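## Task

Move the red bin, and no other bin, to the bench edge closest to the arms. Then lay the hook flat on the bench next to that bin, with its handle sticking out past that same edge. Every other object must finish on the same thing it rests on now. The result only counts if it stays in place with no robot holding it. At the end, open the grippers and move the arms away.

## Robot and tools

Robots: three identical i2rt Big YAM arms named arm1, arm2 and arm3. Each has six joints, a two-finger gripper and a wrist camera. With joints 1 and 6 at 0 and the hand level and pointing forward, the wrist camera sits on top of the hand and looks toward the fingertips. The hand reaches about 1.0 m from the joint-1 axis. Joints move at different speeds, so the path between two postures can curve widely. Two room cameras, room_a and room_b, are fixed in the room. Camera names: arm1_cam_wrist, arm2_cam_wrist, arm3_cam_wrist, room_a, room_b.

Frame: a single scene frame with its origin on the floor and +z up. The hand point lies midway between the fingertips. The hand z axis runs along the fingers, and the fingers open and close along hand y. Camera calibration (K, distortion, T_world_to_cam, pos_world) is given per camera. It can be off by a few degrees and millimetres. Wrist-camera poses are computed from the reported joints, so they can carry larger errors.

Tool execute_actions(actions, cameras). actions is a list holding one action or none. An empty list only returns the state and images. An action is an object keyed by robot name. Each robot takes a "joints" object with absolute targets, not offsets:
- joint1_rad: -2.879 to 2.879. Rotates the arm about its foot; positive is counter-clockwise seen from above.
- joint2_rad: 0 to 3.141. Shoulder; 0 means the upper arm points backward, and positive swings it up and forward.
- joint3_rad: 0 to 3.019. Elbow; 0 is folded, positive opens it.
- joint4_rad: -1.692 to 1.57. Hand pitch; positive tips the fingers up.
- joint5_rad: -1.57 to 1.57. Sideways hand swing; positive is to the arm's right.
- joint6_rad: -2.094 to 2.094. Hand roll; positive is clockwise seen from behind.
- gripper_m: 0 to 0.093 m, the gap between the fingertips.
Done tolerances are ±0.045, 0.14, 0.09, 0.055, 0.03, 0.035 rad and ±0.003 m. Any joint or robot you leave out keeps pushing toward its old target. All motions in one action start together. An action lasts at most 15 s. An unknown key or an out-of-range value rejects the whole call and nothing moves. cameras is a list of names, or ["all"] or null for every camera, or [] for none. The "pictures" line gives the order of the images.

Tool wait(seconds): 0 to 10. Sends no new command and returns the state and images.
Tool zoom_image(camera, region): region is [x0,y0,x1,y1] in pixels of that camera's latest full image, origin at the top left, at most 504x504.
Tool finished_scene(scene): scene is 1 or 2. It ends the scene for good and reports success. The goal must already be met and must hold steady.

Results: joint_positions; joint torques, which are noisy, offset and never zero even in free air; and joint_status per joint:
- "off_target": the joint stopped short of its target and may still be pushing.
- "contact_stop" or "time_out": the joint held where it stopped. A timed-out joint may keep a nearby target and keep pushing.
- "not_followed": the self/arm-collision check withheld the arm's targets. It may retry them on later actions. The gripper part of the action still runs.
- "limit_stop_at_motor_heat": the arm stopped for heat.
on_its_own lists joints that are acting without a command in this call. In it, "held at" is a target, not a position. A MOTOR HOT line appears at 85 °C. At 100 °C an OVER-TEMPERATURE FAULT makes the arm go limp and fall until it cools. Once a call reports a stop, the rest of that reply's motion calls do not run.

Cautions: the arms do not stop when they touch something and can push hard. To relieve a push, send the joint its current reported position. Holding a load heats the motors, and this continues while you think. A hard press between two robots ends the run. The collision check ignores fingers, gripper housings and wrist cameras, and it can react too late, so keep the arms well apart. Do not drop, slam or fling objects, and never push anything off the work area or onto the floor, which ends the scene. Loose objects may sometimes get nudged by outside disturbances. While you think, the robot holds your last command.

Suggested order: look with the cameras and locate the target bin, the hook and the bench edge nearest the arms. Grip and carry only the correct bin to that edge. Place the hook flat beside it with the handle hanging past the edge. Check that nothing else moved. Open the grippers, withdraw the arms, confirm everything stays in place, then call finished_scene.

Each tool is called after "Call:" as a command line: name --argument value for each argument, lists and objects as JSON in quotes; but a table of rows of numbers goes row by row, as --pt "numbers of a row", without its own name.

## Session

Call:
execute_actions --actions '[]'

Scene clock: 0.00 s.
Joint torques (N m, as the arm reports them, + toward a larger angle): no reading
Motor temperatures (°C, as the motors report them): arm1=[22 22 23 22 21 22] | arm2=[19 21 23 20 20 22] | arm3=[20 21 25 19 19 20]
arm1.joint_positions: joint1_rad=-0.126 joint2_rad=+0.514 joint3_rad=+1.688 joint4_rad=-1.618 joint5_rad=+0.158 joint6_rad=+0.315 gripper_m=+0.095
arm1.joint_status: not commanded
arm1.hand: x=-0.8963 y=+0.0818 z=+1.3522 quat_wxyz=(-0.393, +0.411, -0.738, -0.364) (m; scene frame)
arm2.joint_positions: joint1_rad=-0.354 joint2_rad=+0.558 joint3_rad=+1.328 joint4_rad=-1.511 joint5_rad=+0.089 joint6_rad=+0.552 gripper_m=+0.095
arm2.joint_status: not commanded
arm2.hand: x=+0.0786 y=+0.1662 z=+1.2293 quat_wxyz=(-0.296, +0.251, -0.879, -0.276) (m; scene frame)
arm3.joint_positions: joint1_rad=+0.868 joint2_rad=+0.414 joint3_rad=+1.554 joint4_rad=-1.620 joint5_rad=-0.004 joint6_rad=+0.483 gripper_m=+0.095
arm3.joint_status: not commanded
arm3.hand: x=+0.8842 y=+0.0499 z=+1.3545 quat_wxyz=(-0.006, +0.750, -0.409, -0.520) (m; scene frame)
pictures: arm1_cam_wrist, arm2_cam_wrist, arm3_cam_wrist, room_a, room_b
camera_calibration (this result's frames):
arm1_cam_wrist: T_world_to_cam=[[0.891246, -0.39918, -0.215256, 1.12288], [-0.453216, -0.766553, -0.454964, 0.278901], [0.0166074, 0.503042, -0.864102, 1.26585], [0, 0, 0, 1]] pos_world=[-0.895379, 0.0252466, 1.46242]
arm2_cam_wrist: T_world_to_cam=[[0.604666, -0.715697, -0.34951, 0.499925], [-0.789182, -0.597626, -0.141547, 0.341988], [-0.107572, 0.361415, -0.926179, 1.21405], [0, 0, 0, 1]] pos_world=[0.0982002, 0.123401, 1.34756]
arm3_cam_wrist: T_world_to_cam=[[0.612563, 0.675606, -0.410272, -0.0167974], [0.556048, -0.73723, -0.3838, 0.0683919], [-0.561762, 0.00697042, -0.827269, 1.74059], [0, 0, 0, 1]] pos_world=[0.950055, 0.0496364, 1.45929]
Images, in order (width x height): arm1_cam_wrist 616x616, arm2_cam_wrist 616x616, arm3_cam_wrist 616x616, room_a 504x504, room_b 504x504.

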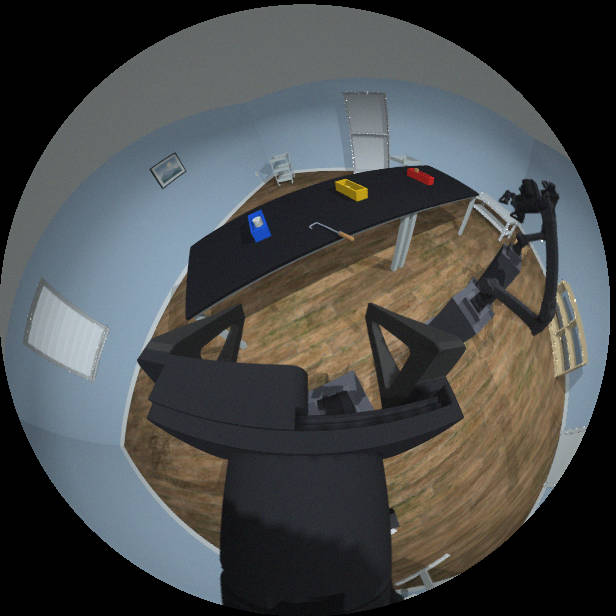

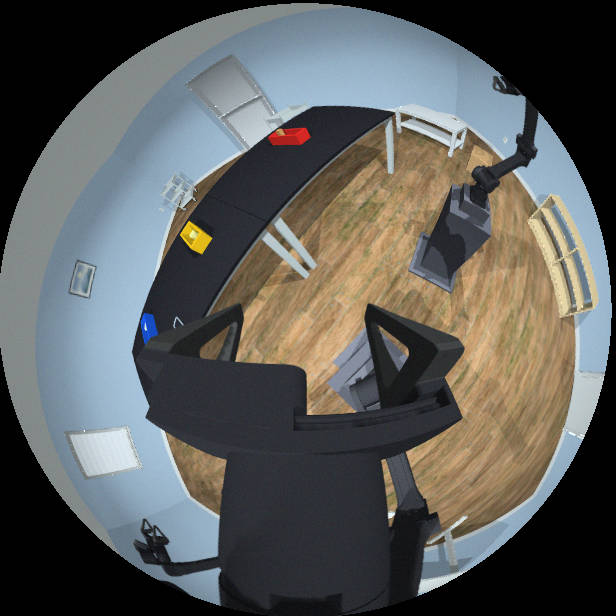

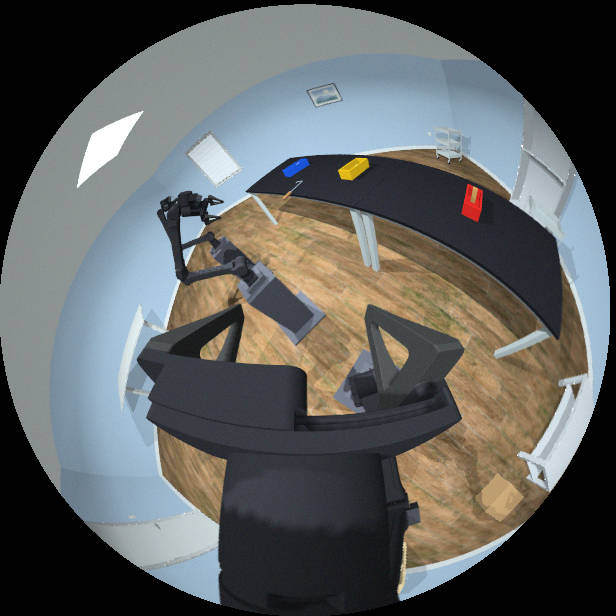

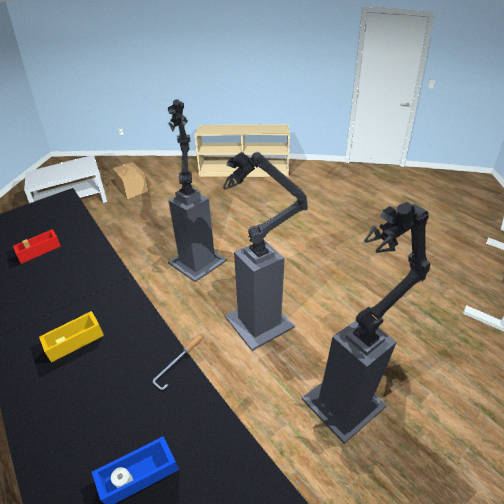

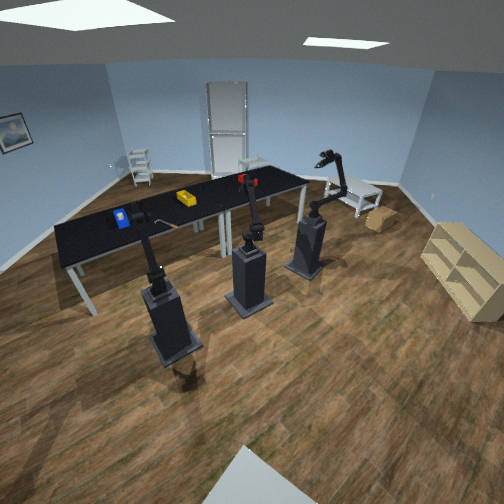

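Call:
zoom_image --camera "room_a" --region '[110, 300, 250, 400]'

Call:
zoom_image --camera "room_a" --region '[0, 190, 140, 300]'

Region (110, 300, 250, 400) of room_a's 504x504 image, scaled by 3.600, with more detail than that image has; it fills the top 360 rows of this view, and the rest is white.

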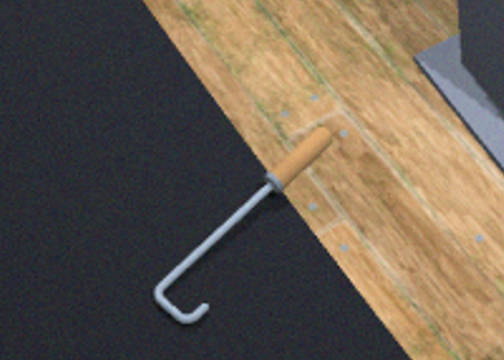

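Region (0, 190, 140, 300) of room_a's 504x504 image, scaled by 3.600, with more detail than that image has; it fills the top 396 rows of this view, and the rest is white.

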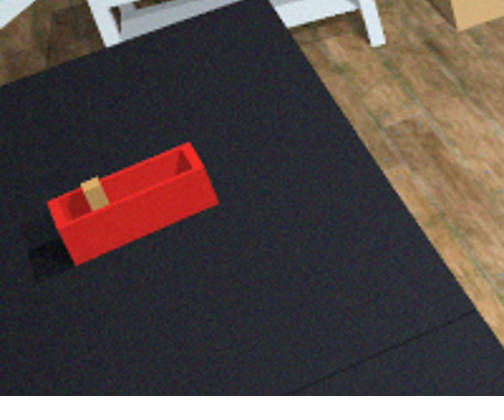

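Call:
execute_actions --actions '[{"arm2":{"joints":{"joint1_rad":0.72,"joint2_rad":2.26,"joint3_rad":1.235,"joint4_rad":1.055,"joint5_rad":0.372,"joint6_rad":1.58}},"arm3":{"joints":{"joint1_rad":-0.1,"joint2_rad":1.7,"joint3_rad":1.35,"joint4_rad":0.0,"joint5_rad":0,"joint6_rad":0}}}]' --cameras '["arm2_cam_wrist","arm3_cam_wrist","room_a"]'

Call:
zoom_image --camera "arm2_cam_wrist" --region '[220, 190, 400, 340]'

Call:
zoom_image --camera "room_a" --region '[130, 290, 270, 400]'

Scene clock: 3.20 s.
Joint torques (N m, as the arm reports them, + toward a larger angle): arm1=[ 0.64  6.12  6.24  2.57  0.09 -0.06] | arm2=[ -0.3  -15.89   5.93   2.94  -0.11  -0.16] | arm3=[  0.34 -16.96  10.37   2.95  -0.03  -0.24]
Motor temperatures (°C, as the motors report them): arm1=[22 22 23 22 21 22] | arm2=[19 22 24 20 20 22] | arm3=[20 22 25 19 19 20]
arm1.joint_positions: joint1_rad=-0.126 joint2_rad=+0.514 joint3_rad=+1.688 joint4_rad=-1.618 joint5_rad=+0.158 joint6_rad=+0.315 gripper_m=+0.095
arm1.joint_status: not commanded
arm1.hand: x=-0.8963 y=+0.0818 z=+1.3522 quat_wxyz=(-0.393, +0.411, -0.738, -0.364) (m; scene frame)
arm2.joint_positions: joint1_rad=+0.721 joint2_rad=+2.249 joint3_rad=+1.237 joint4_rad=+1.039 joint5_rad=+0.372 joint6_rad=+1.570 gripper_m=+0.095
arm2.joint_status: all done
arm2.hand: x=-0.4197 y=+0.6315 z=+0.8063 quat_wxyz=(+0.104, +0.094, -0.691, -0.709) (m; scene frame)
arm3.joint_positions: joint1_rad=-0.104 joint2_rad=+1.705 joint3_rad=+1.341 joint4_rad=-0.027 joint5_rad=+0.000 joint6_rad=+0.011 gripper_m=+0.095
arm3.joint_status: all done
arm3.hand: x=+0.8936 y=+0.7319 z=+1.0417 quat_wxyz=(-0.373, +0.608, -0.568, -0.412) (m; scene frame)
pictures: arm2_cam_wrist, arm3_cam_wrist, room_a
camera_calibration (this result's frames):
arm2_cam_wrist: T_world_to_cam=[[-0.02683, 0.0318332, -0.999133, 0.773098], [-0.617326, -0.786662, -0.00848645, 0.251172], [-0.78625, 0.616563, 0.0407575, -0.62509], [0, 0, 0, 1]] pos_world=[-0.315679, 0.558385, 0.800036]
arm3_cam_wrist: T_world_to_cam=[[0.996058, 0.0885446, -0.00533419, -0.946515], [0.0719356, -0.841478, -0.535481, 1.11282], [-0.0519026, 0.532987, -0.84453, 0.65971], [0, 0, 0, 1]] pos_world=[0.896973, 0.668604, 1.14799]
Images, in order (width x height): arm2_cam_wrist 616x616, arm3_cam_wrist 616x616, room_a 504x504.

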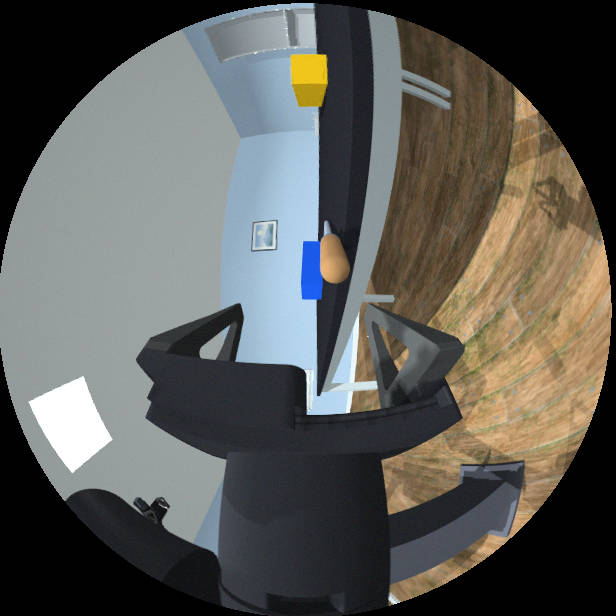

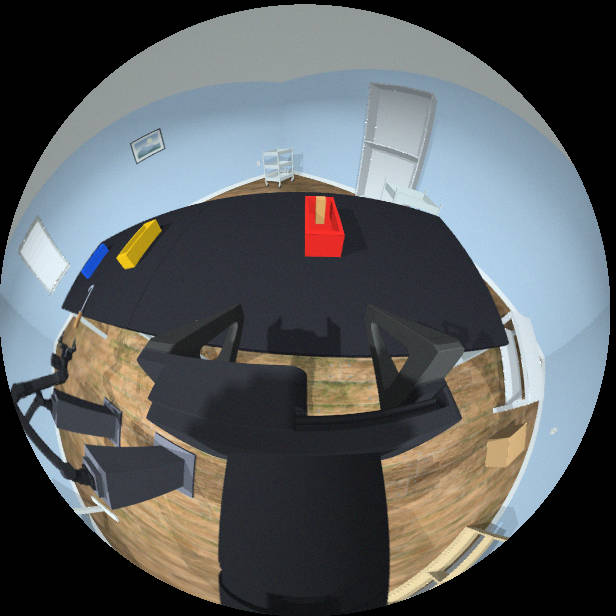

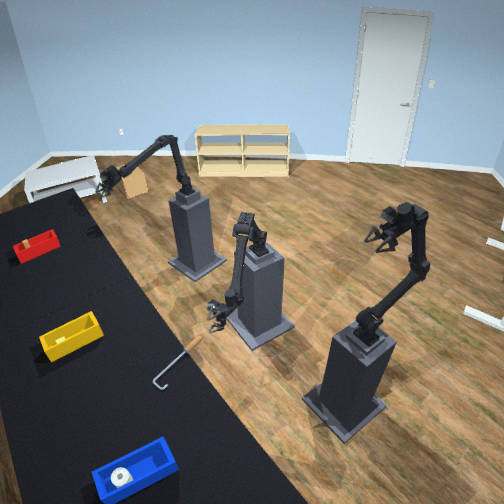

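Region (220, 190, 400, 340) of arm2_cam_wrist's 616x616 image, scaled by 2.800, with more detail than that image has.

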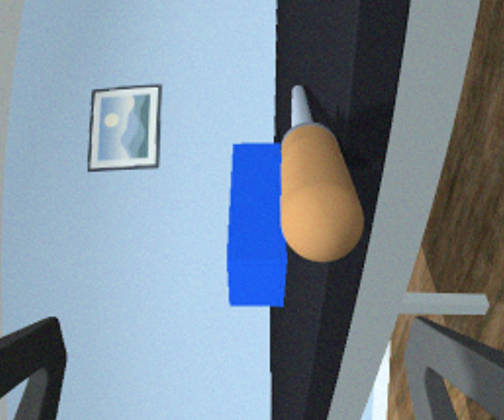

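Region (130, 290, 270, 400) of room_a's 504x504 image, scaled by 3.600, with more detail than that image has; it fills the top 396 rows of this view, and the rest is white.

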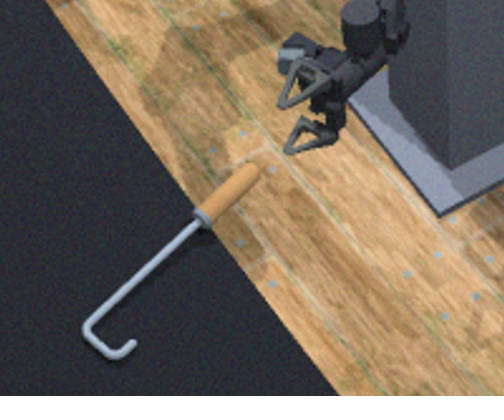

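Call:
execute_actions --actions '[{"arm2":{"joints":{"joint1_rad":0.68,"joint2_rad":2.375,"joint3_rad":1.41,"joint4_rad":0.96,"joint5_rad":0.33}},"arm3":{"joints":{"joint1_rad":-0.3,"joint2_rad":1.3,"joint3_rad":0.7,"joint4_rad":0.5}}}]' --cameras '[]'

Call:
execute_actions --actions '[{"arm2":{"joints":{"joint1_rad":0.648,"joint2_rad":2.47,"joint3_rad":1.67,"joint4_rad":0.815,"joint5_rad":0.292}}}]' --cameras '["arm2_cam_wrist","room_a"]'

Scene clock: 4.93 s.
Joint torques (N m, as the arm reports them, + toward a larger angle): arm1=[ 0.53  6.73  6.35  2.67  0.11 -0.01] | arm2=[ -0.06 -16.71  10.08   1.86  -0.28  -0.17] | arm3=[ 0.18 -8.53  9.53  2.91 -0.13 -0.22]
Motor temperatures (°C, as the motors report them): arm1=[22 22 23 22 21 22] | arm2=[19 22 24 20 20 22] | arm3=[20 22 26 19 19 20]
arm1.joint_positions: joint1_rad=-0.126 joint2_rad=+0.514 joint3_rad=+1.688 joint4_rad=-1.618 joint5_rad=+0.158 joint6_rad=+0.315 gripper_m=+0.095
arm1.joint_status: not commanded
arm1.hand: x=-0.8963 y=+0.0818 z=+1.3522 quat_wxyz=(-0.393, +0.411, -0.738, -0.364) (m; scene frame)
arm2.joint_positions: joint1_rad=+0.678 joint2_rad=+2.358 joint3_rad=+1.370 joint4_rad=+0.966 joint5_rad=+0.334 joint6_rad=+1.571 gripper_m=+0.095
arm2.joint_status: all done
arm2.hand: x=-0.4172 y=+0.6742 z=+0.7665 quat_wxyz=(+0.094, +0.100, -0.707, -0.694) (m; scene frame)
arm3.joint_positions: joint1_rad=-0.302 joint2_rad=+1.304 joint3_rad=+0.690 joint4_rad=+0.473 joint5_rad=+0.001 joint6_rad=+0.009 gripper_m=+0.095
arm3.joint_status: all done
arm3.hand: x=+1.0156 y=+0.5499 z=+1.0340 quat_wxyz=(-0.486, +0.498, -0.568, -0.439) (m; scene frame)
pictures: none
No camera images: the call's "cameras" was empty. Leave "cameras" out to get every camera's image.

Scene clock: 6.07 s.
Joint torques (N m, as the arm reports them, + toward a larger angle): arm1=[ 0.04  5.28  6.2   2.7   0.03 -0.05] | arm2=[ -0.36 -18.78  10.8    1.87  -0.28  -0.16] | arm3=[ 0.21 -8.79  9.58  2.97 -0.12 -0.22]
Motor temperatures (°C, as the motors report them): arm1=[22 22 23 22 21 22] | arm2=[19 22 24 20 20 22] | arm3=[20 22 26 19 19 20]
arm1.joint_positions: joint1_rad=-0.126 joint2_rad=+0.514 joint3_rad=+1.688 joint4_rad=-1.618 joint5_rad=+0.158 joint6_rad=+0.315 gripper_m=+0.095
arm1.joint_status: not commanded
arm1.hand: x=-0.8963 y=+0.0818 z=+1.3522 quat_wxyz=(-0.393, +0.411, -0.738, -0.364) (m; scene frame)
arm2.joint_positions: joint1_rad=+0.649 joint2_rad=+2.454 joint3_rad=+1.635 joint4_rad=+0.822 joint5_rad=+0.295 joint6_rad=+1.571 gripper_m=+0.095
arm2.joint_status: all done
arm2.hand: x=-0.4426 y=+0.7425 z=+0.7807 quat_wxyz=(+0.101, +0.099, -0.699, -0.701) (m; scene frame)
arm3.joint_positions: joint1_rad=-0.302 joint2_rad=+1.304 joint3_rad=+0.690 joint4_rad=+0.473 joint5_rad=+0.001 joint6_rad=+0.009 gripper_m=+0.095
arm3.joint_status: not commanded
arm3.hand: x=+1.0156 y=+0.5499 z=+1.0340 quat_wxyz=(-0.486, +0.498, -0.568, -0.439) (m; scene frame)
pictures: arm2_cam_wrist, room_a
camera_calibration (this result's frames):
arm2_cam_wrist: T_world_to_cam=[[-0.0124025, 0.0119936, -0.999851, 0.765016], [-0.613624, -0.789596, -0.00185995, 0.322734], [-0.789501, 0.61351, 0.0171525, -0.691219], [0, 0, 0, 1]] pos_world=[-0.338192, 0.669724, 0.777358]
Images, in order (width x height): arm2_cam_wrist 616x616, room_a 504x504.

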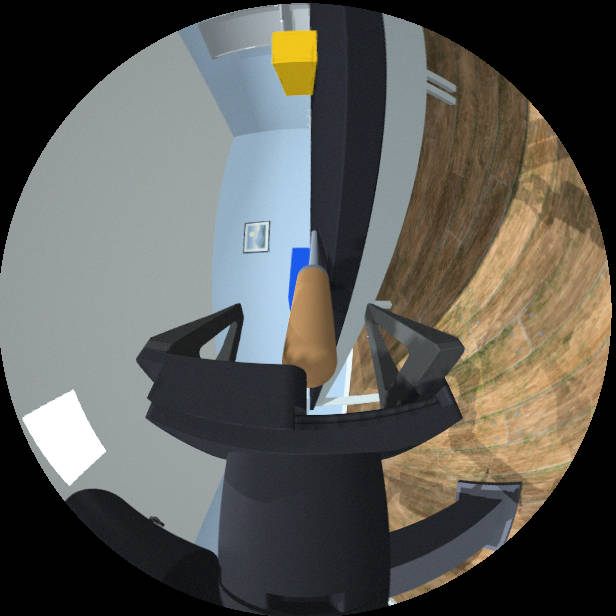

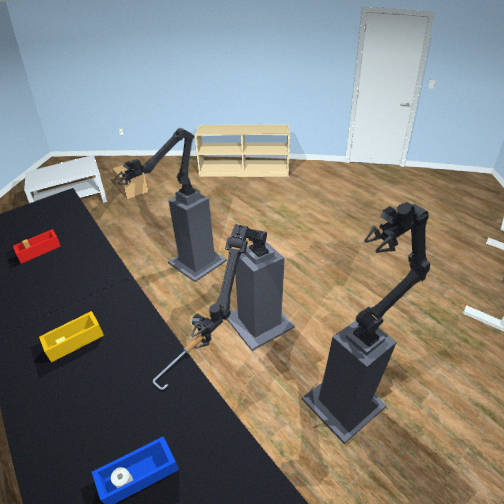

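Call:
execute_actions --actions '[{"arm2":{"joints":{"gripper_m":0.0,"joint5_rad":0.31}}}]' --cameras '[]'

Call:
execute_actions --actions '[{"arm2":{"joints":{"joint2_rad":2.1,"joint4_rad":0.65}}}]' --cameras '["arm2_cam_wrist","room_a"]'

Scene clock: 6.97 s.
Joint torques (N m, as the arm reports them, + toward a larger angle): arm1=[ 0.41  5.69  6.25  2.82  0.07 -0.06] | arm2=[ -0.32 -18.77  10.78   2.26   0.04  -0.18] | arm3=[ 0.01 -8.85  9.54  2.97 -0.12 -0.22]
Motor temperatures (°C, as the motors report them): arm1=[22 22 23 22 21 22] | arm2=[19 22 24 20 20 22] | arm3=[20 22 26 19 19 20]
arm1.joint_positions: joint1_rad=-0.126 joint2_rad=+0.514 joint3_rad=+1.688 joint4_rad=-1.618 joint5_rad=+0.158 joint6_rad=+0.315 gripper_m=+0.095
arm1.joint_status: not commanded
arm1.hand: x=-0.8963 y=+0.0818 z=+1.3522 quat_wxyz=(-0.393, +0.411, -0.738, -0.364) (m; scene frame)
arm2.joint_positions: joint1_rad=+0.649 joint2_rad=+2.456 joint3_rad=+1.635 joint4_rad=+0.812 joint5_rad=+0.307 joint6_rad=+1.574 gripper_m=+0.031
arm2.joint_status: gripper_m off_target (ended at +0.031, target +0.000); the others done
arm2.hand: x=-0.4406 y=+0.7429 z=+0.7766 quat_wxyz=(+0.096, +0.096, -0.703, -0.698) (m; scene frame)
arm3.joint_positions: joint1_rad=-0.302 joint2_rad=+1.304 joint3_rad=+0.690 joint4_rad=+0.473 joint5_rad=+0.001 joint6_rad=+0.009 gripper_m=+0.095
arm3.joint_status: not commanded
arm3.hand: x=+1.0156 y=+0.5499 z=+1.0340 quat_wxyz=(-0.486, +0.498, -0.568, -0.439) (m; scene frame)
pictures: none
No camera images: the call's "cameras" was empty. Leave "cameras" out to get every camera's image.

Scene clock: 8.47 s.
Joint torques (N m, as the arm reports them, + toward a larger angle): arm1=[ 0.97  5.32  6.34  2.85  0.08 -0.02] | arm2=[ -0.44 -19.33  12.63   3.33  -0.05  -0.25] | arm3=[ 0.28 -8.92  9.59  2.99 -0.12 -0.24]
Motor temperatures (°C, as the motors report them): arm1=[22 22 23 22 21 22] | arm2=[19 22 25 20 20 22] | arm3=[20 22 26 19 19 20]
arm1.joint_positions: joint1_rad=-0.126 joint2_rad=+0.514 joint3_rad=+1.688 joint4_rad=-1.618 joint5_rad=+0.158 joint6_rad=+0.315 gripper_m=+0.095
arm1.joint_status: not commanded
arm1.hand: x=-0.8963 y=+0.0818 z=+1.3522 quat_wxyz=(-0.393, +0.411, -0.738, -0.364) (m; scene frame)
arm2.joint_positions: joint1_rad=+0.649 joint2_rad=+2.113 joint3_rad=+1.635 joint4_rad=+0.624 joint5_rad=+0.308 joint6_rad=+1.580 gripper_m=+0.031
arm2.joint_status: all done
arm2.hand: x=-0.4368 y=+0.7376 z=+1.0198 quat_wxyz=(+0.122, +0.070, -0.652, -0.745) (m; scene frame)
arm3.joint_positions: joint1_rad=-0.302 joint2_rad=+1.304 joint3_rad=+0.690 joint4_rad=+0.473 joint5_rad=+0.001 joint6_rad=+0.009 gripper_m=+0.095
arm3.joint_status: not commanded
arm3.hand: x=+1.0156 y=+0.5499 z=+1.0340 quat_wxyz=(-0.486, +0.498, -0.568, -0.439) (m; scene frame)
pictures: arm2_cam_wrist, room_a
camera_calibration (this result's frames):
arm2_cam_wrist: T_world_to_cam=[[-0.0991698, 0.129424, -0.986618, 0.866241], [-0.624908, -0.7797, -0.0394684, 0.349071], [-0.774374, 0.612631, 0.158201, -0.824312], [0, 0, 0, 1]] pos_world=[-0.334284, 0.665057, 0.998834]
Images, in order (width x height): arm2_cam_wrist 616x616, room_a 504x504.

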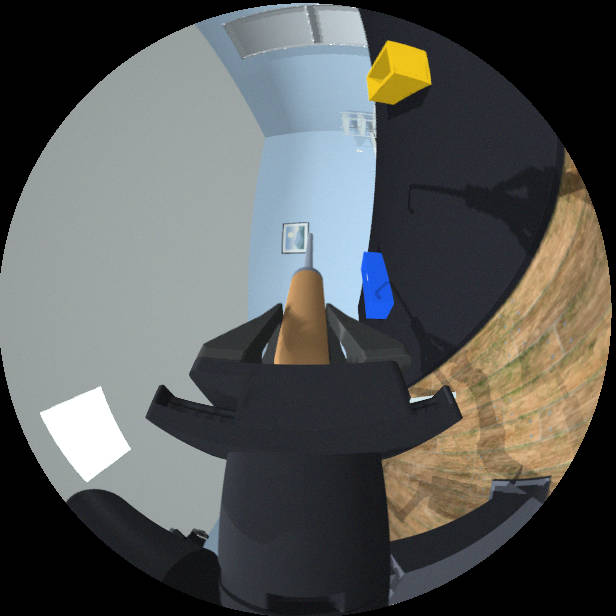

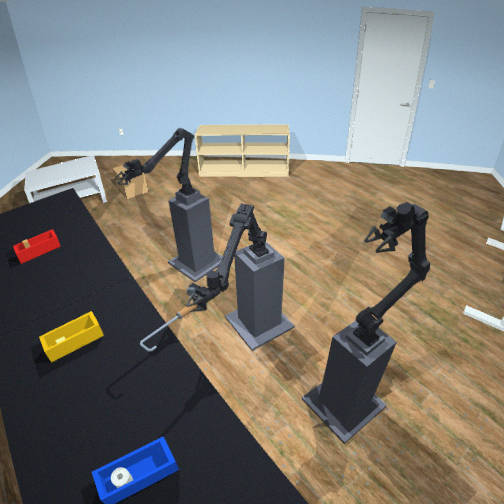

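Call:
execute_actions --actions '[{"arm2":{"joints":{"joint1_rad":-0.612,"joint5_rad":-0.68}}}]' --cameras '[]'

Call:
execute_actions --actions '[{"arm2":{"joints":{"joint2_rad":2.46,"joint3_rad":2.04}}}]' --cameras '["arm2_cam_wrist","room_a","arm3_cam_wrist"]'

Call:
zoom_image --camera "room_a" --region '[50, 210, 190, 310]'

Scene clock: 11.17 s.
Joint torques (N m, as the arm reports them, + toward a larger angle): arm1=[0.79 6.04 6.27 2.47 0.13 0.02] | arm2=[ -0.17 -19.88  12.6    3.3    0.2   -0.26] | arm3=[ 0.13 -8.71  9.59  2.96 -0.13 -0.23]
Motor temperatures (°C, as the motors report them): arm1=[22 22 24 22 21 22] | arm2=[19 23 25 20 20 22] | arm3=[20 22 27 20 19 20]
arm1.joint_positions: joint1_rad=-0.126 joint2_rad=+0.514 joint3_rad=+1.688 joint4_rad=-1.618 joint5_rad=+0.158 joint6_rad=+0.315 gripper_m=+0.095
arm1.joint_status: not commanded
arm1.hand: x=-0.8963 y=+0.0818 z=+1.3522 quat_wxyz=(-0.393, +0.411, -0.738, -0.364) (m; scene frame)
arm2.joint_positions: joint1_rad=-0.611 joint2_rad=+2.121 joint3_rad=+1.635 joint4_rad=+0.624 joint5_rad=-0.685 joint6_rad=+1.580 gripper_m=+0.031
arm2.joint_status: all done
arm2.hand: x=+0.4174 y=+0.7041 z=+1.0082 quat_wxyz=(-0.026, +0.029, -0.667, -0.744) (m; scene frame)
arm3.joint_positions: joint1_rad=-0.302 joint2_rad=+1.304 joint3_rad=+0.690 joint4_rad=+0.473 joint5_rad=+0.001 joint6_rad=+0.009 gripper_m=+0.095
arm3.joint_status: not commanded
arm3.hand: x=+1.0156 y=+0.5499 z=+1.0340 quat_wxyz=(-0.486, +0.498, -0.568, -0.439) (m; scene frame)
pictures: none
No camera images: the call's "cameras" was empty. Leave "cameras" out to get every camera's image.

Scene clock: 12.60 s.
Joint torques (N m, as the arm reports them, + toward a larger angle): arm1=[0.91 6.08 6.19 2.68 0.08 0.  ] | arm2=[ -0.13 -25.25  16.58   3.55   0.05  -0.28] | arm3=[ 0.11 -8.75  9.59  2.98 -0.12 -0.22]
Motor temperatures (°C, as the motors report them): arm1=[22 22 24 22 21 22] | arm2=[19 23 26 20 20 22] | arm3=[20 22 27 20 19 20]
arm1.joint_positions: joint1_rad=-0.126 joint2_rad=+0.514 joint3_rad=+1.688 joint4_rad=-1.618 joint5_rad=+0.158 joint6_rad=+0.315 gripper_m=+0.095
arm1.joint_status: not commanded
arm1.hand: x=-0.8963 y=+0.0818 z=+1.3522 quat_wxyz=(-0.393, +0.411, -0.738, -0.364) (m; scene frame)
arm2.joint_positions: joint1_rad=-0.611 joint2_rad=+2.513 joint3_rad=+1.958 joint4_rad=+0.621 joint5_rad=-0.682 joint6_rad=+1.580 gripper_m=+0.031
arm2.joint_status: all done
arm2.hand: x=+0.4671 y=+0.7655 z=+0.8505 quat_wxyz=(-0.010, +0.012, -0.688, -0.725) (m; scene frame)
arm3.joint_positions: joint1_rad=-0.302 joint2_rad=+1.304 joint3_rad=+0.690 joint4_rad=+0.473 joint5_rad=+0.001 joint6_rad=+0.009 gripper_m=+0.095
arm3.joint_status: not commanded
arm3.hand: x=+1.0156 y=+0.5499 z=+1.0340 quat_wxyz=(-0.486, +0.498, -0.568, -0.439) (m; scene frame)
pictures: arm2_cam_wrist, arm3_cam_wrist, room_a
camera_calibration (this result's frames):
arm2_cam_wrist: T_world_to_cam=[[0.0249697, 0.0636457, -0.99766, 0.786988], [-0.80846, -0.585726, -0.0576007, 0.881653], [-0.588022, 0.808006, 0.0368296, -0.248022], [0, 0, 0, 1]] pos_world=[0.547288, 0.666723, 0.845065]
arm3_cam_wrist: T_world_to_cam=[[0.993914, -0.110142, -0.00194251, -0.944022], [-0.0769061, -0.681153, -0.728091, 1.20889], [0.0788704, 0.723809, -0.685478, 0.354399], [0, 0, 0, 1]] pos_world=[1.0033, 0.462941, 1.12128]
Images, in order (width x height): arm2_cam_wrist 616x616, arm3_cam_wrist 616x616, room_a 504x504.

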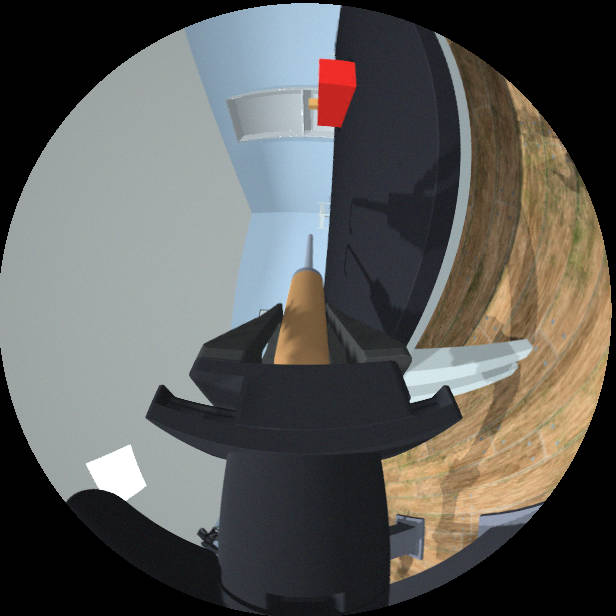

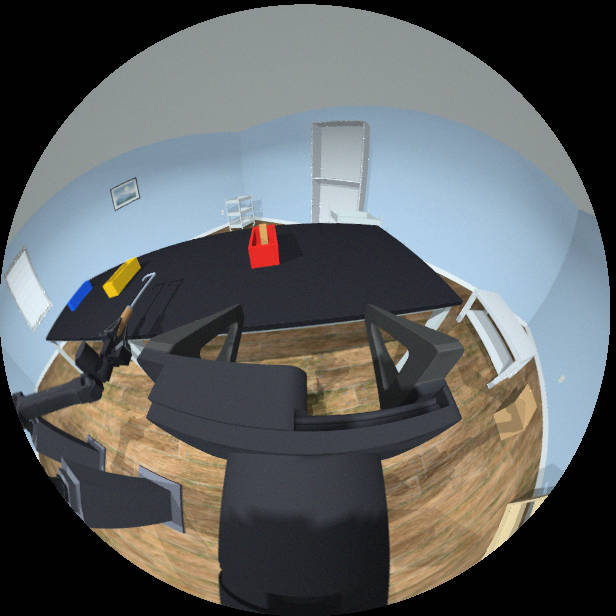

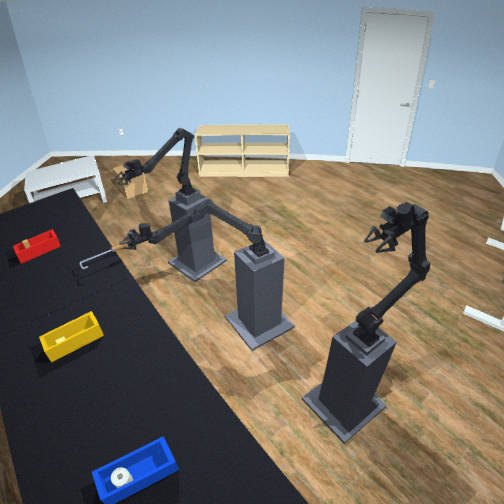

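Region (50, 210, 190, 310) of room_a's 504x504 image, scaled by 3.600, with more detail than that image has; it fills the top 360 rows of this view, and the rest is white.

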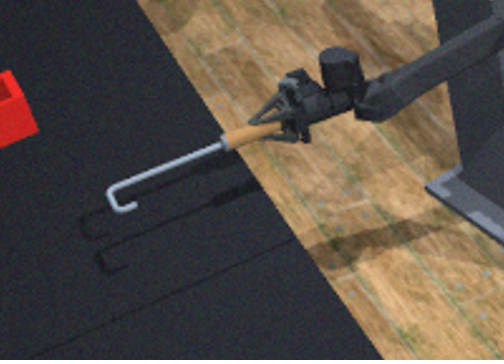

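Call:
execute_actions --actions '[{"arm2":{"joints":{"joint2_rad":2.545,"joint3_rad":1.93,"joint4_rad":0.67}}}]' --cameras '["arm2_cam_wrist","room_a"]'

Call:
zoom_image --camera "room_a" --region '[70, 220, 170, 290]'

Scene clock: 13.97 s.
Joint torques (N m, as the arm reports them, + toward a larger angle): arm1=[ 0.96  5.92  6.24  2.58  0.02 -0.03] | arm2=[ -0.11 -23.     9.96   3.95   0.01  -0.26] | arm3=[ 0.17 -8.89  9.57  2.97 -0.13 -0.23]
Motor temperatures (°C, as the motors report them): arm1=[22 22 24 22 21 22] | arm2=[19 23 26 20 20 22] | arm3=[20 22 27 20 19 20]
arm1.joint_positions: joint1_rad=-0.126 joint2_rad=+0.514 joint3_rad=+1.688 joint4_rad=-1.618 joint5_rad=+0.158 joint6_rad=+0.315 gripper_m=+0.095
arm1.joint_status: not commanded
arm1.hand: x=-0.8963 y=+0.0818 z=+1.3522 quat_wxyz=(-0.393, +0.411, -0.738, -0.364) (m; scene frame)
arm2.joint_positions: joint1_rad=-0.611 joint2_rad=+2.564 joint3_rad=+1.916 joint4_rad=+0.632 joint5_rad=-0.682 joint6_rad=+1.580 gripper_m=+0.031
arm2.joint_status: all done
arm2.hand: x=+0.4597 y=+0.7564 z=+0.7861 quat_wxyz=(+0.008, -0.006, -0.711, -0.703) (m; scene frame)
arm3.joint_positions: joint1_rad=-0.302 joint2_rad=+1.304 joint3_rad=+0.690 joint4_rad=+0.473 joint5_rad=+0.001 joint6_rad=+0.009 gripper_m=+0.095
arm3.joint_status: not commanded
arm3.hand: x=+1.0156 y=+0.5499 z=+1.0340 quat_wxyz=(-0.486, +0.498, -0.568, -0.439) (m; scene frame)
pictures: arm2_cam_wrist, room_a
camera_calibration (this result's frames):
arm2_cam_wrist: T_world_to_cam=[[-0.0268139, -0.000367624, -0.99964, 0.79727], [-0.809323, -0.586954, 0.0219247, 0.805465], [-0.586751, 0.80962, 0.015441, -0.227699], [0, 0, 0, 1]] pos_world=[0.539656, 0.657414, 0.78284]
Images, in order (width x height): arm2_cam_wrist 616x616, room_a 504x504.

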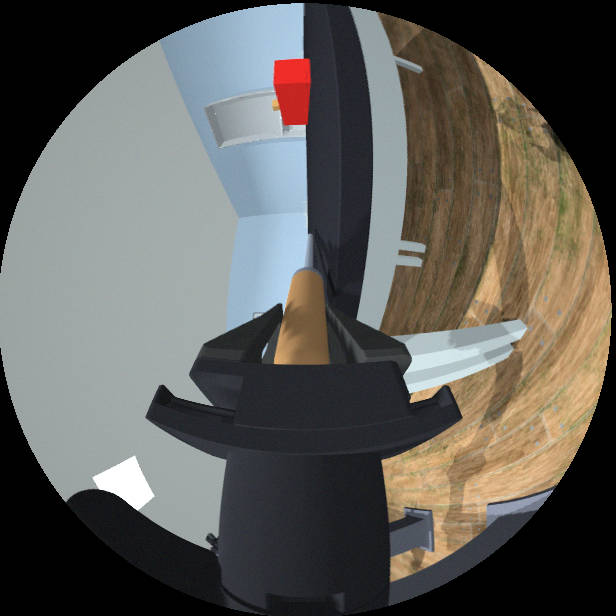

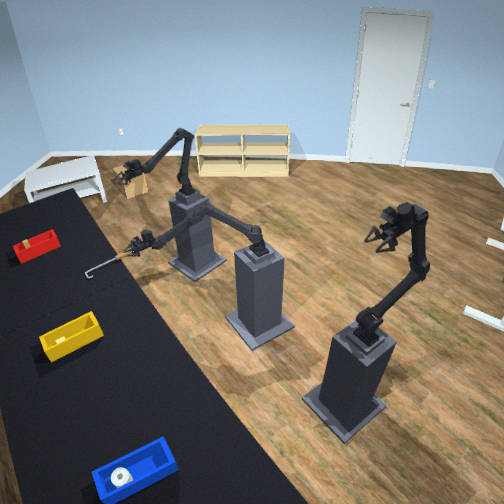

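Region (70, 220, 170, 290) of room_a's 504x504 image, scaled by 5.040, with more detail than that image has; it fills the top 353 rows of this view, and the rest is white.

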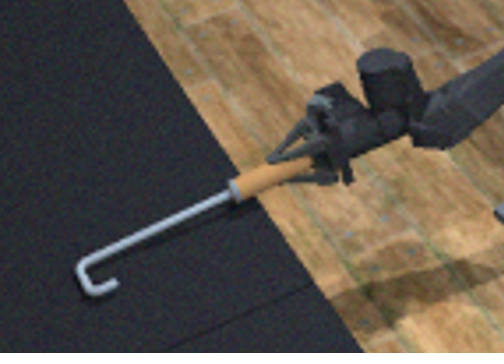

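Call:
execute_actions --actions '[{"arm2":{"joints":{"gripper_m":0.093,"joint2_rad":2.56}}}]' --cameras '[]'

Call:
execute_actions --actions '[{"arm2":{"joints":{"joint2_rad":2.40,"joint3_rad":1.55,"joint4_rad":0.86}}}]' --cameras '["room_a"]'

Call:
zoom_image --camera "room_a" --region '[70, 220, 170, 290]'

Scene clock: 14.87 s.
Joint torques (N m, as the arm reports them, + toward a larger angle): arm1=[ 1.67  6.09  6.3   2.65  0.12 -0.04] | arm2=[ -0.36 -21.93   9.88   2.83  -0.01  -0.26] | arm3=[ 0.13 -8.84  9.57  2.99 -0.12 -0.24]
Motor temperatures (°C, as the motors report them): arm1=[22 22 24 22 21 22] | arm2=[19 23 26 20 20 22] | arm3=[20 22 27 20 19 20]
arm1.joint_positions: joint1_rad=-0.126 joint2_rad=+0.514 joint3_rad=+1.688 joint4_rad=-1.618 joint5_rad=+0.158 joint6_rad=+0.315 gripper_m=+0.095
arm1.joint_status: not commanded
arm1.hand: x=-0.8963 y=+0.0818 z=+1.3522 quat_wxyz=(-0.393, +0.411, -0.738, -0.364) (m; scene frame)
arm2.joint_positions: joint1_rad=-0.611 joint2_rad=+2.564 joint3_rad=+1.916 joint4_rad=+0.654 joint5_rad=-0.682 joint6_rad=+1.580 gripper_m=+0.093
arm2.joint_status: all done
arm2.hand: x=+0.4598 y=+0.7564 z=+0.7907 quat_wxyz=(+0.003, -0.002, -0.705, -0.709) (m; scene frame)
arm3.joint_positions: joint1_rad=-0.302 joint2_rad=+1.304 joint3_rad=+0.690 joint4_rad=+0.473 joint5_rad=+0.001 joint6_rad=+0.009 gripper_m=+0.095
arm3.joint_status: not commanded
arm3.hand: x=+1.0156 y=+0.5499 z=+1.0340 quat_wxyz=(-0.486, +0.498, -0.568, -0.439) (m; scene frame)
pictures: none
No camera images: the call's "cameras" was empty. Leave "cameras" out to get every camera's image.

Scene clock: 16.03 s.
Joint torques (N m, as the arm reports them, + toward a larger angle): arm1=[1.07 5.84 6.39 2.77 0.16 0.02] | arm2=[ -0.2  -19.37   7.22   2.78  -0.05  -0.27] | arm3=[ 0.2  -8.95  9.59  2.99 -0.12 -0.22]
Motor temperatures (°C, as the motors report them): arm1=[22 22 24 22 21 22] | arm2=[19 23 26 20 20 22] | arm3=[20 22 27 20 19 20]
arm1.joint_positions: joint1_rad=-0.126 joint2_rad=+0.514 joint3_rad=+1.688 joint4_rad=-1.618 joint5_rad=+0.158 joint6_rad=+0.315 gripper_m=+0.095
arm1.joint_status: not commanded
arm1.hand: x=-0.8963 y=+0.0818 z=+1.3522 quat_wxyz=(-0.393, +0.411, -0.738, -0.364) (m; scene frame)
arm2.joint_positions: joint1_rad=-0.611 joint2_rad=+2.407 joint3_rad=+1.551 joint4_rad=+0.846 joint5_rad=-0.681 joint6_rad=+1.579 gripper_m=+0.093
arm2.joint_status: all done
arm2.hand: x=+0.4085 y=+0.6927 z=+0.7833 quat_wxyz=(+0.006, -0.005, -0.710, -0.705) (m; scene frame)
arm3.joint_positions: joint1_rad=-0.302 joint2_rad=+1.304 joint3_rad=+0.690 joint4_rad=+0.473 joint5_rad=+0.001 joint6_rad=+0.009 gripper_m=+0.095
arm3.joint_status: not commanded
arm3.hand: x=+1.0156 y=+0.5499 z=+1.0340 quat_wxyz=(-0.486, +0.498, -0.568, -0.439) (m; scene frame)
pictures: room_a
Images, in order (width x height): room_a 504x504.

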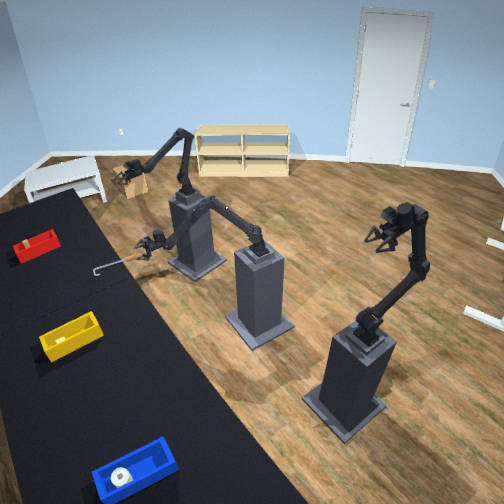

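Region (70, 220, 170, 290) of room_a's 504x504 image, scaled by 5.040, with more detail than that image has; it fills the top 353 rows of this view, and the rest is white.

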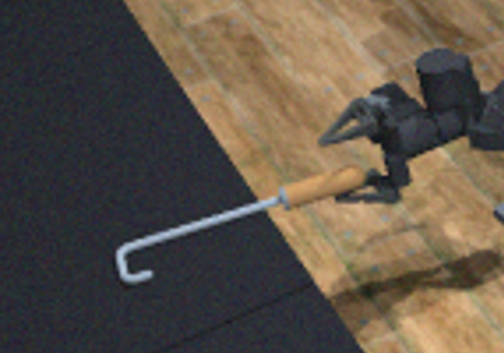

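Call:
execute_actions --actions '[]'

Scene clock: 16.83 s.
Joint torques (N m, as the arm reports them, + toward a larger angle): arm1=[ 0.85  6.21  6.21  2.84  0.02 -0.03] | arm2=[ -0.14 -19.55   7.28   2.81  -0.07  -0.26] | arm3=[ 0.14 -8.93  9.59  2.94 -0.12 -0.23]
Motor temperatures (°C, as the motors report them): arm1=[22 22 24 22 21 22] | arm2=[19 23 26 20 20 22] | arm3=[20 22 28 20 19 20]
arm1.joint_positions: joint1_rad=-0.126 joint2_rad=+0.514 joint3_rad=+1.688 joint4_rad=-1.618 joint5_rad=+0.158 joint6_rad=+0.315 gripper_m=+0.095
arm1.joint_status: not commanded
arm1.hand: x=-0.8963 y=+0.0818 z=+1.3522 quat_wxyz=(-0.393, +0.411, -0.738, -0.364) (m; scene frame)
arm2.joint_positions: joint1_rad=-0.611 joint2_rad=+2.407 joint3_rad=+1.551 joint4_rad=+0.846 joint5_rad=-0.681 joint6_rad=+1.579 gripper_m=+0.093
arm2.joint_status: all done
arm2.hand: x=+0.4085 y=+0.6927 z=+0.7833 quat_wxyz=(+0.006, -0.005, -0.710, -0.705) (m; scene frame)
arm3.joint_positions: joint1_rad=-0.302 joint2_rad=+1.304 joint3_rad=+0.690 joint4_rad=+0.473 joint5_rad=+0.001 joint6_rad=+0.009 gripper_m=+0.095
arm3.joint_status: not commanded
arm3.hand: x=+1.0156 y=+0.5499 z=+1.0340 quat_wxyz=(-0.486, +0.498, -0.568, -0.439) (m; scene frame)
pictures: arm1_cam_wrist, arm2_cam_wrist, arm3_cam_wrist, room_a, room_b
camera_calibration (this result's frames):
arm1_cam_wrist: T_world_to_cam=[[0.891246, -0.39918, -0.215256, 1.12288], [-0.453216, -0.766553, -0.454964, 0.278901], [0.0166074, 0.503042, -0.864102, 1.26585], [0, 0, 0, 1]] pos_world=[-0.895379, 0.0252466, 1.46242]
arm2_cam_wrist: T_world_to_cam=[[-0.0225775, 0.00440044, -0.999735, 0.788176], [-0.8103, -0.585804, 0.0157209, 0.731125], [-0.58558, 0.810441, 0.0167917, -0.208277], [0, 0, 0, 1]] pos_world=[0.488263, 0.593624, 0.77997]
arm3_cam_wrist: T_world_to_cam=[[0.993914, -0.110142, -0.00194251, -0.944022], [-0.0769061, -0.681153, -0.728091, 1.20889], [0.0788704, 0.723809, -0.685478, 0.354399], [0, 0, 0, 1]] pos_world=[1.0033, 0.462941, 1.12128]
Images, in order (width x height): arm1_cam_wrist 616x616, arm2_cam_wrist 616x616, arm3_cam_wrist 616x616, room_a 504x504, room_b 504x504.

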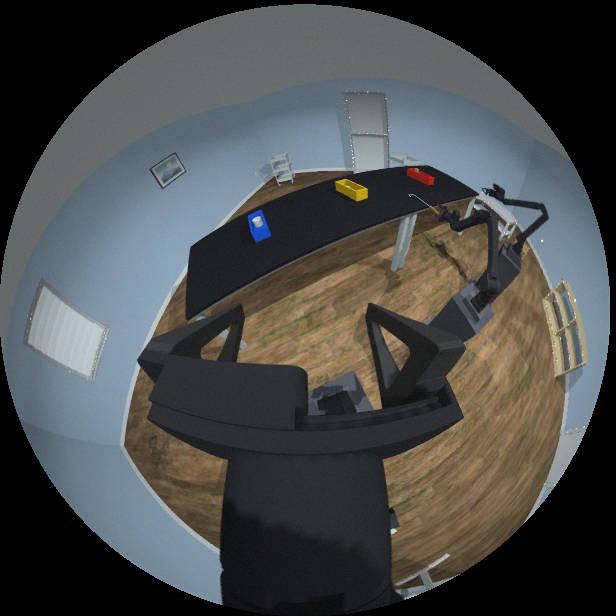

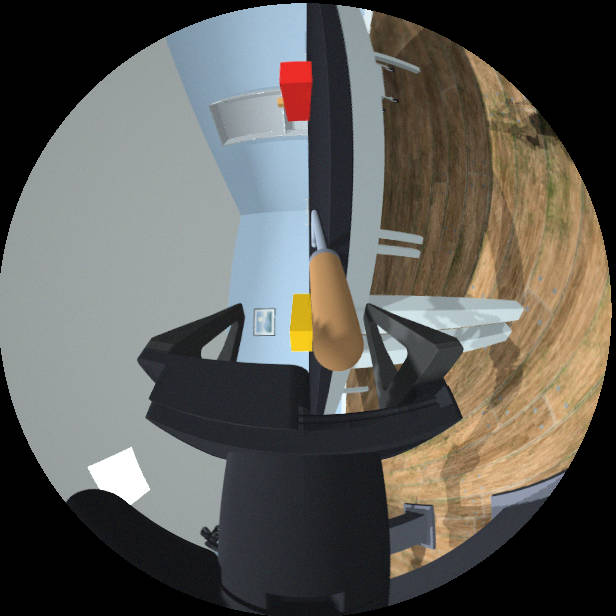

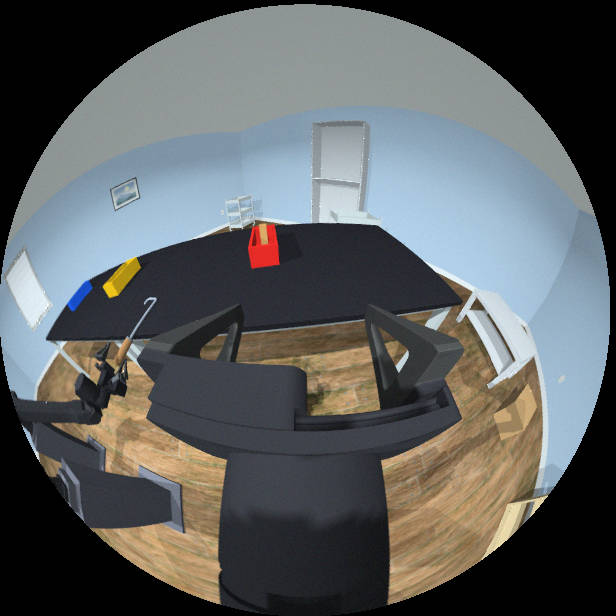

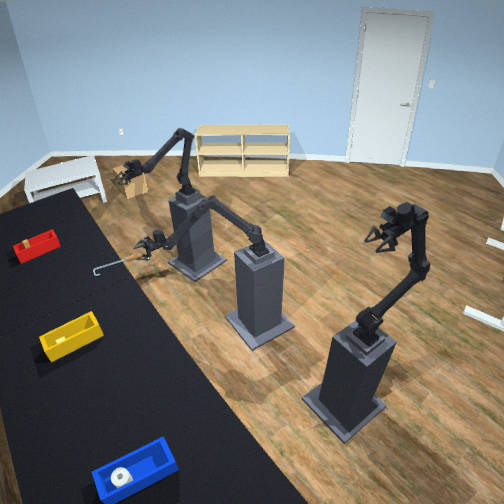

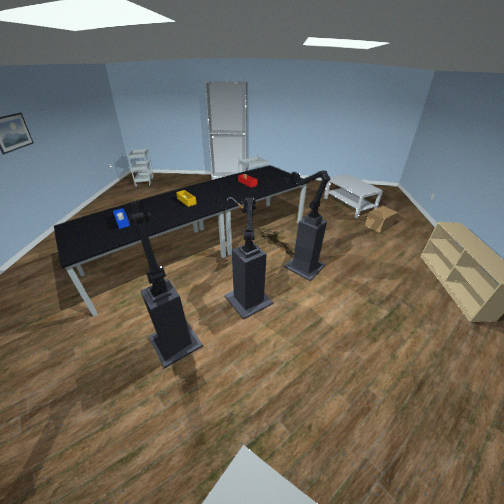

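Call:
zoom_image --camera "room_a" --region '[70, 210, 200, 300]'

Call:
zoom_image --camera "arm3_cam_wrist" --region '[50, 270, 200, 420]'

Region (70, 210, 200, 300) of room_a's 504x504 image, scaled by 3.877, with more detail than that image has; it fills the top 349 rows of this view, and the rest is white.

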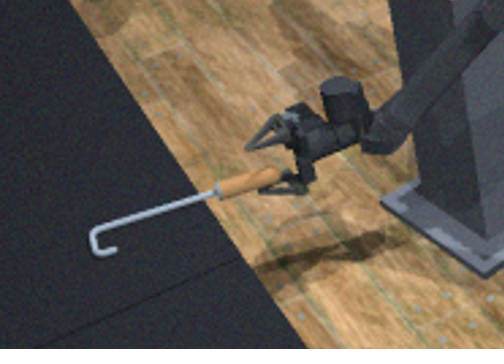

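Region (50, 270, 200, 420) of arm3_cam_wrist's 616x616 image, scaled by 3.360, with more detail than that image has.

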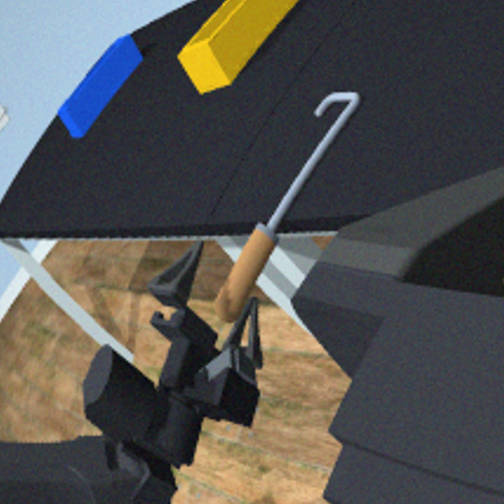

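Call:
zoom_image --camera "arm2_cam_wrist" --region '[220, 190, 440, 410]'

Region (220, 190, 440, 410) of arm2_cam_wrist's 616x616 image, scaled by 2.291, with more detail than that image has.

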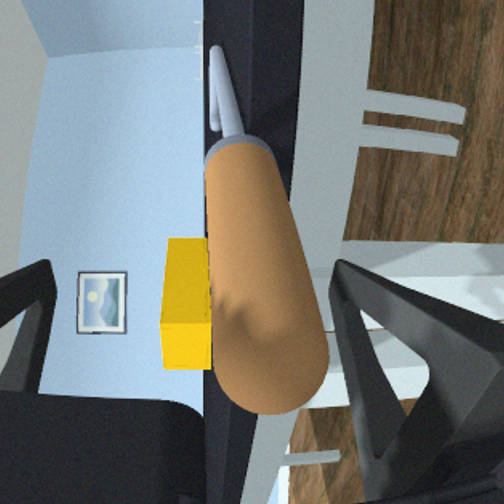

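Call:
execute_actions --actions '[{"arm2":{"joints":{"gripper_m":0.02}}}]' --cameras '["arm2_cam_wrist","room_a"]'

Scene clock: 19.27 s.
Joint torques (N m, as the arm reports them, + toward a larger angle): arm1=[ 0.72  6.3   6.71  2.6   0.05 -0.05] | arm2=[ -0.42 -19.5    7.47   2.81  -0.07  -0.26] | arm3=[ 0.   -8.88  9.61  2.96 -0.13 -0.22]
Motor temperatures (°C, as the motors report them): arm1=[22 22 24 22 21 22] | arm2=[19 24 26 20 20 22] | arm3=[20 22 28 20 19 20]
arm1.joint_positions: joint1_rad=-0.126 joint2_rad=+0.514 joint3_rad=+1.688 joint4_rad=-1.618 joint5_rad=+0.158 joint6_rad=+0.315 gripper_m=+0.095
arm1.joint_status: not commanded
arm1.hand: x=-0.8963 y=+0.0818 z=+1.3522 quat_wxyz=(-0.393, +0.411, -0.738, -0.364) (m; scene frame)
arm2.joint_positions: joint1_rad=-0.611 joint2_rad=+2.407 joint3_rad=+1.549 joint4_rad=+0.845 joint5_rad=-0.681 joint6_rad=+1.579 gripper_m=+0.031
arm2.joint_status: gripper_m off_target (ended at +0.031, target +0.020)
arm2.hand: x=+0.4081 y=+0.6922 z=+0.7821 quat_wxyz=(+0.007, -0.006, -0.711, -0.704) (m; scene frame)
arm3.joint_positions: joint1_rad=-0.302 joint2_rad=+1.304 joint3_rad=+0.690 joint4_rad=+0.473 joint5_rad=+0.001 joint6_rad=+0.009 gripper_m=+0.095
arm3.joint_status: not commanded
arm3.hand: x=+1.0156 y=+0.5499 z=+1.0340 quat_wxyz=(-0.486, +0.498, -0.568, -0.439) (m; scene frame)
pictures: arm2_cam_wrist, room_a
camera_calibration (this result's frames):
arm2_cam_wrist: T_world_to_cam=[[-0.0247361, 0.00173179, -0.999693, 0.789578], [-0.81026, -0.585762, 0.0190341, 0.727861], [-0.585548, 0.810482, 0.0158926, -0.20742], [0, 0, 0, 1]] pos_world=[0.487833, 0.593095, 0.778778]
Images, in order (width x height): arm2_cam_wrist 616x616, room_a 504x504.

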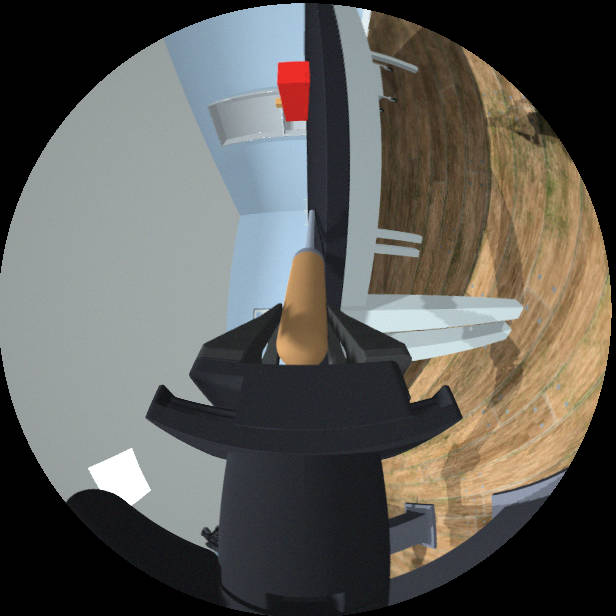

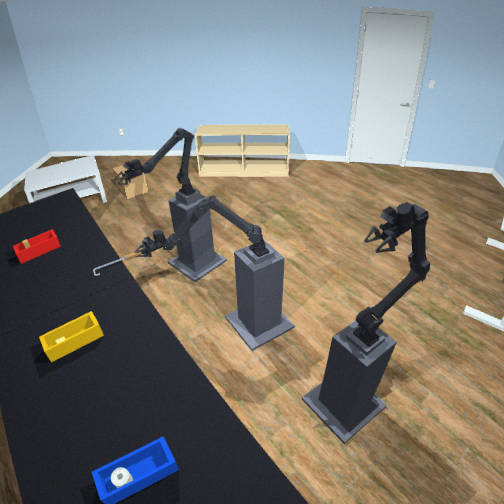

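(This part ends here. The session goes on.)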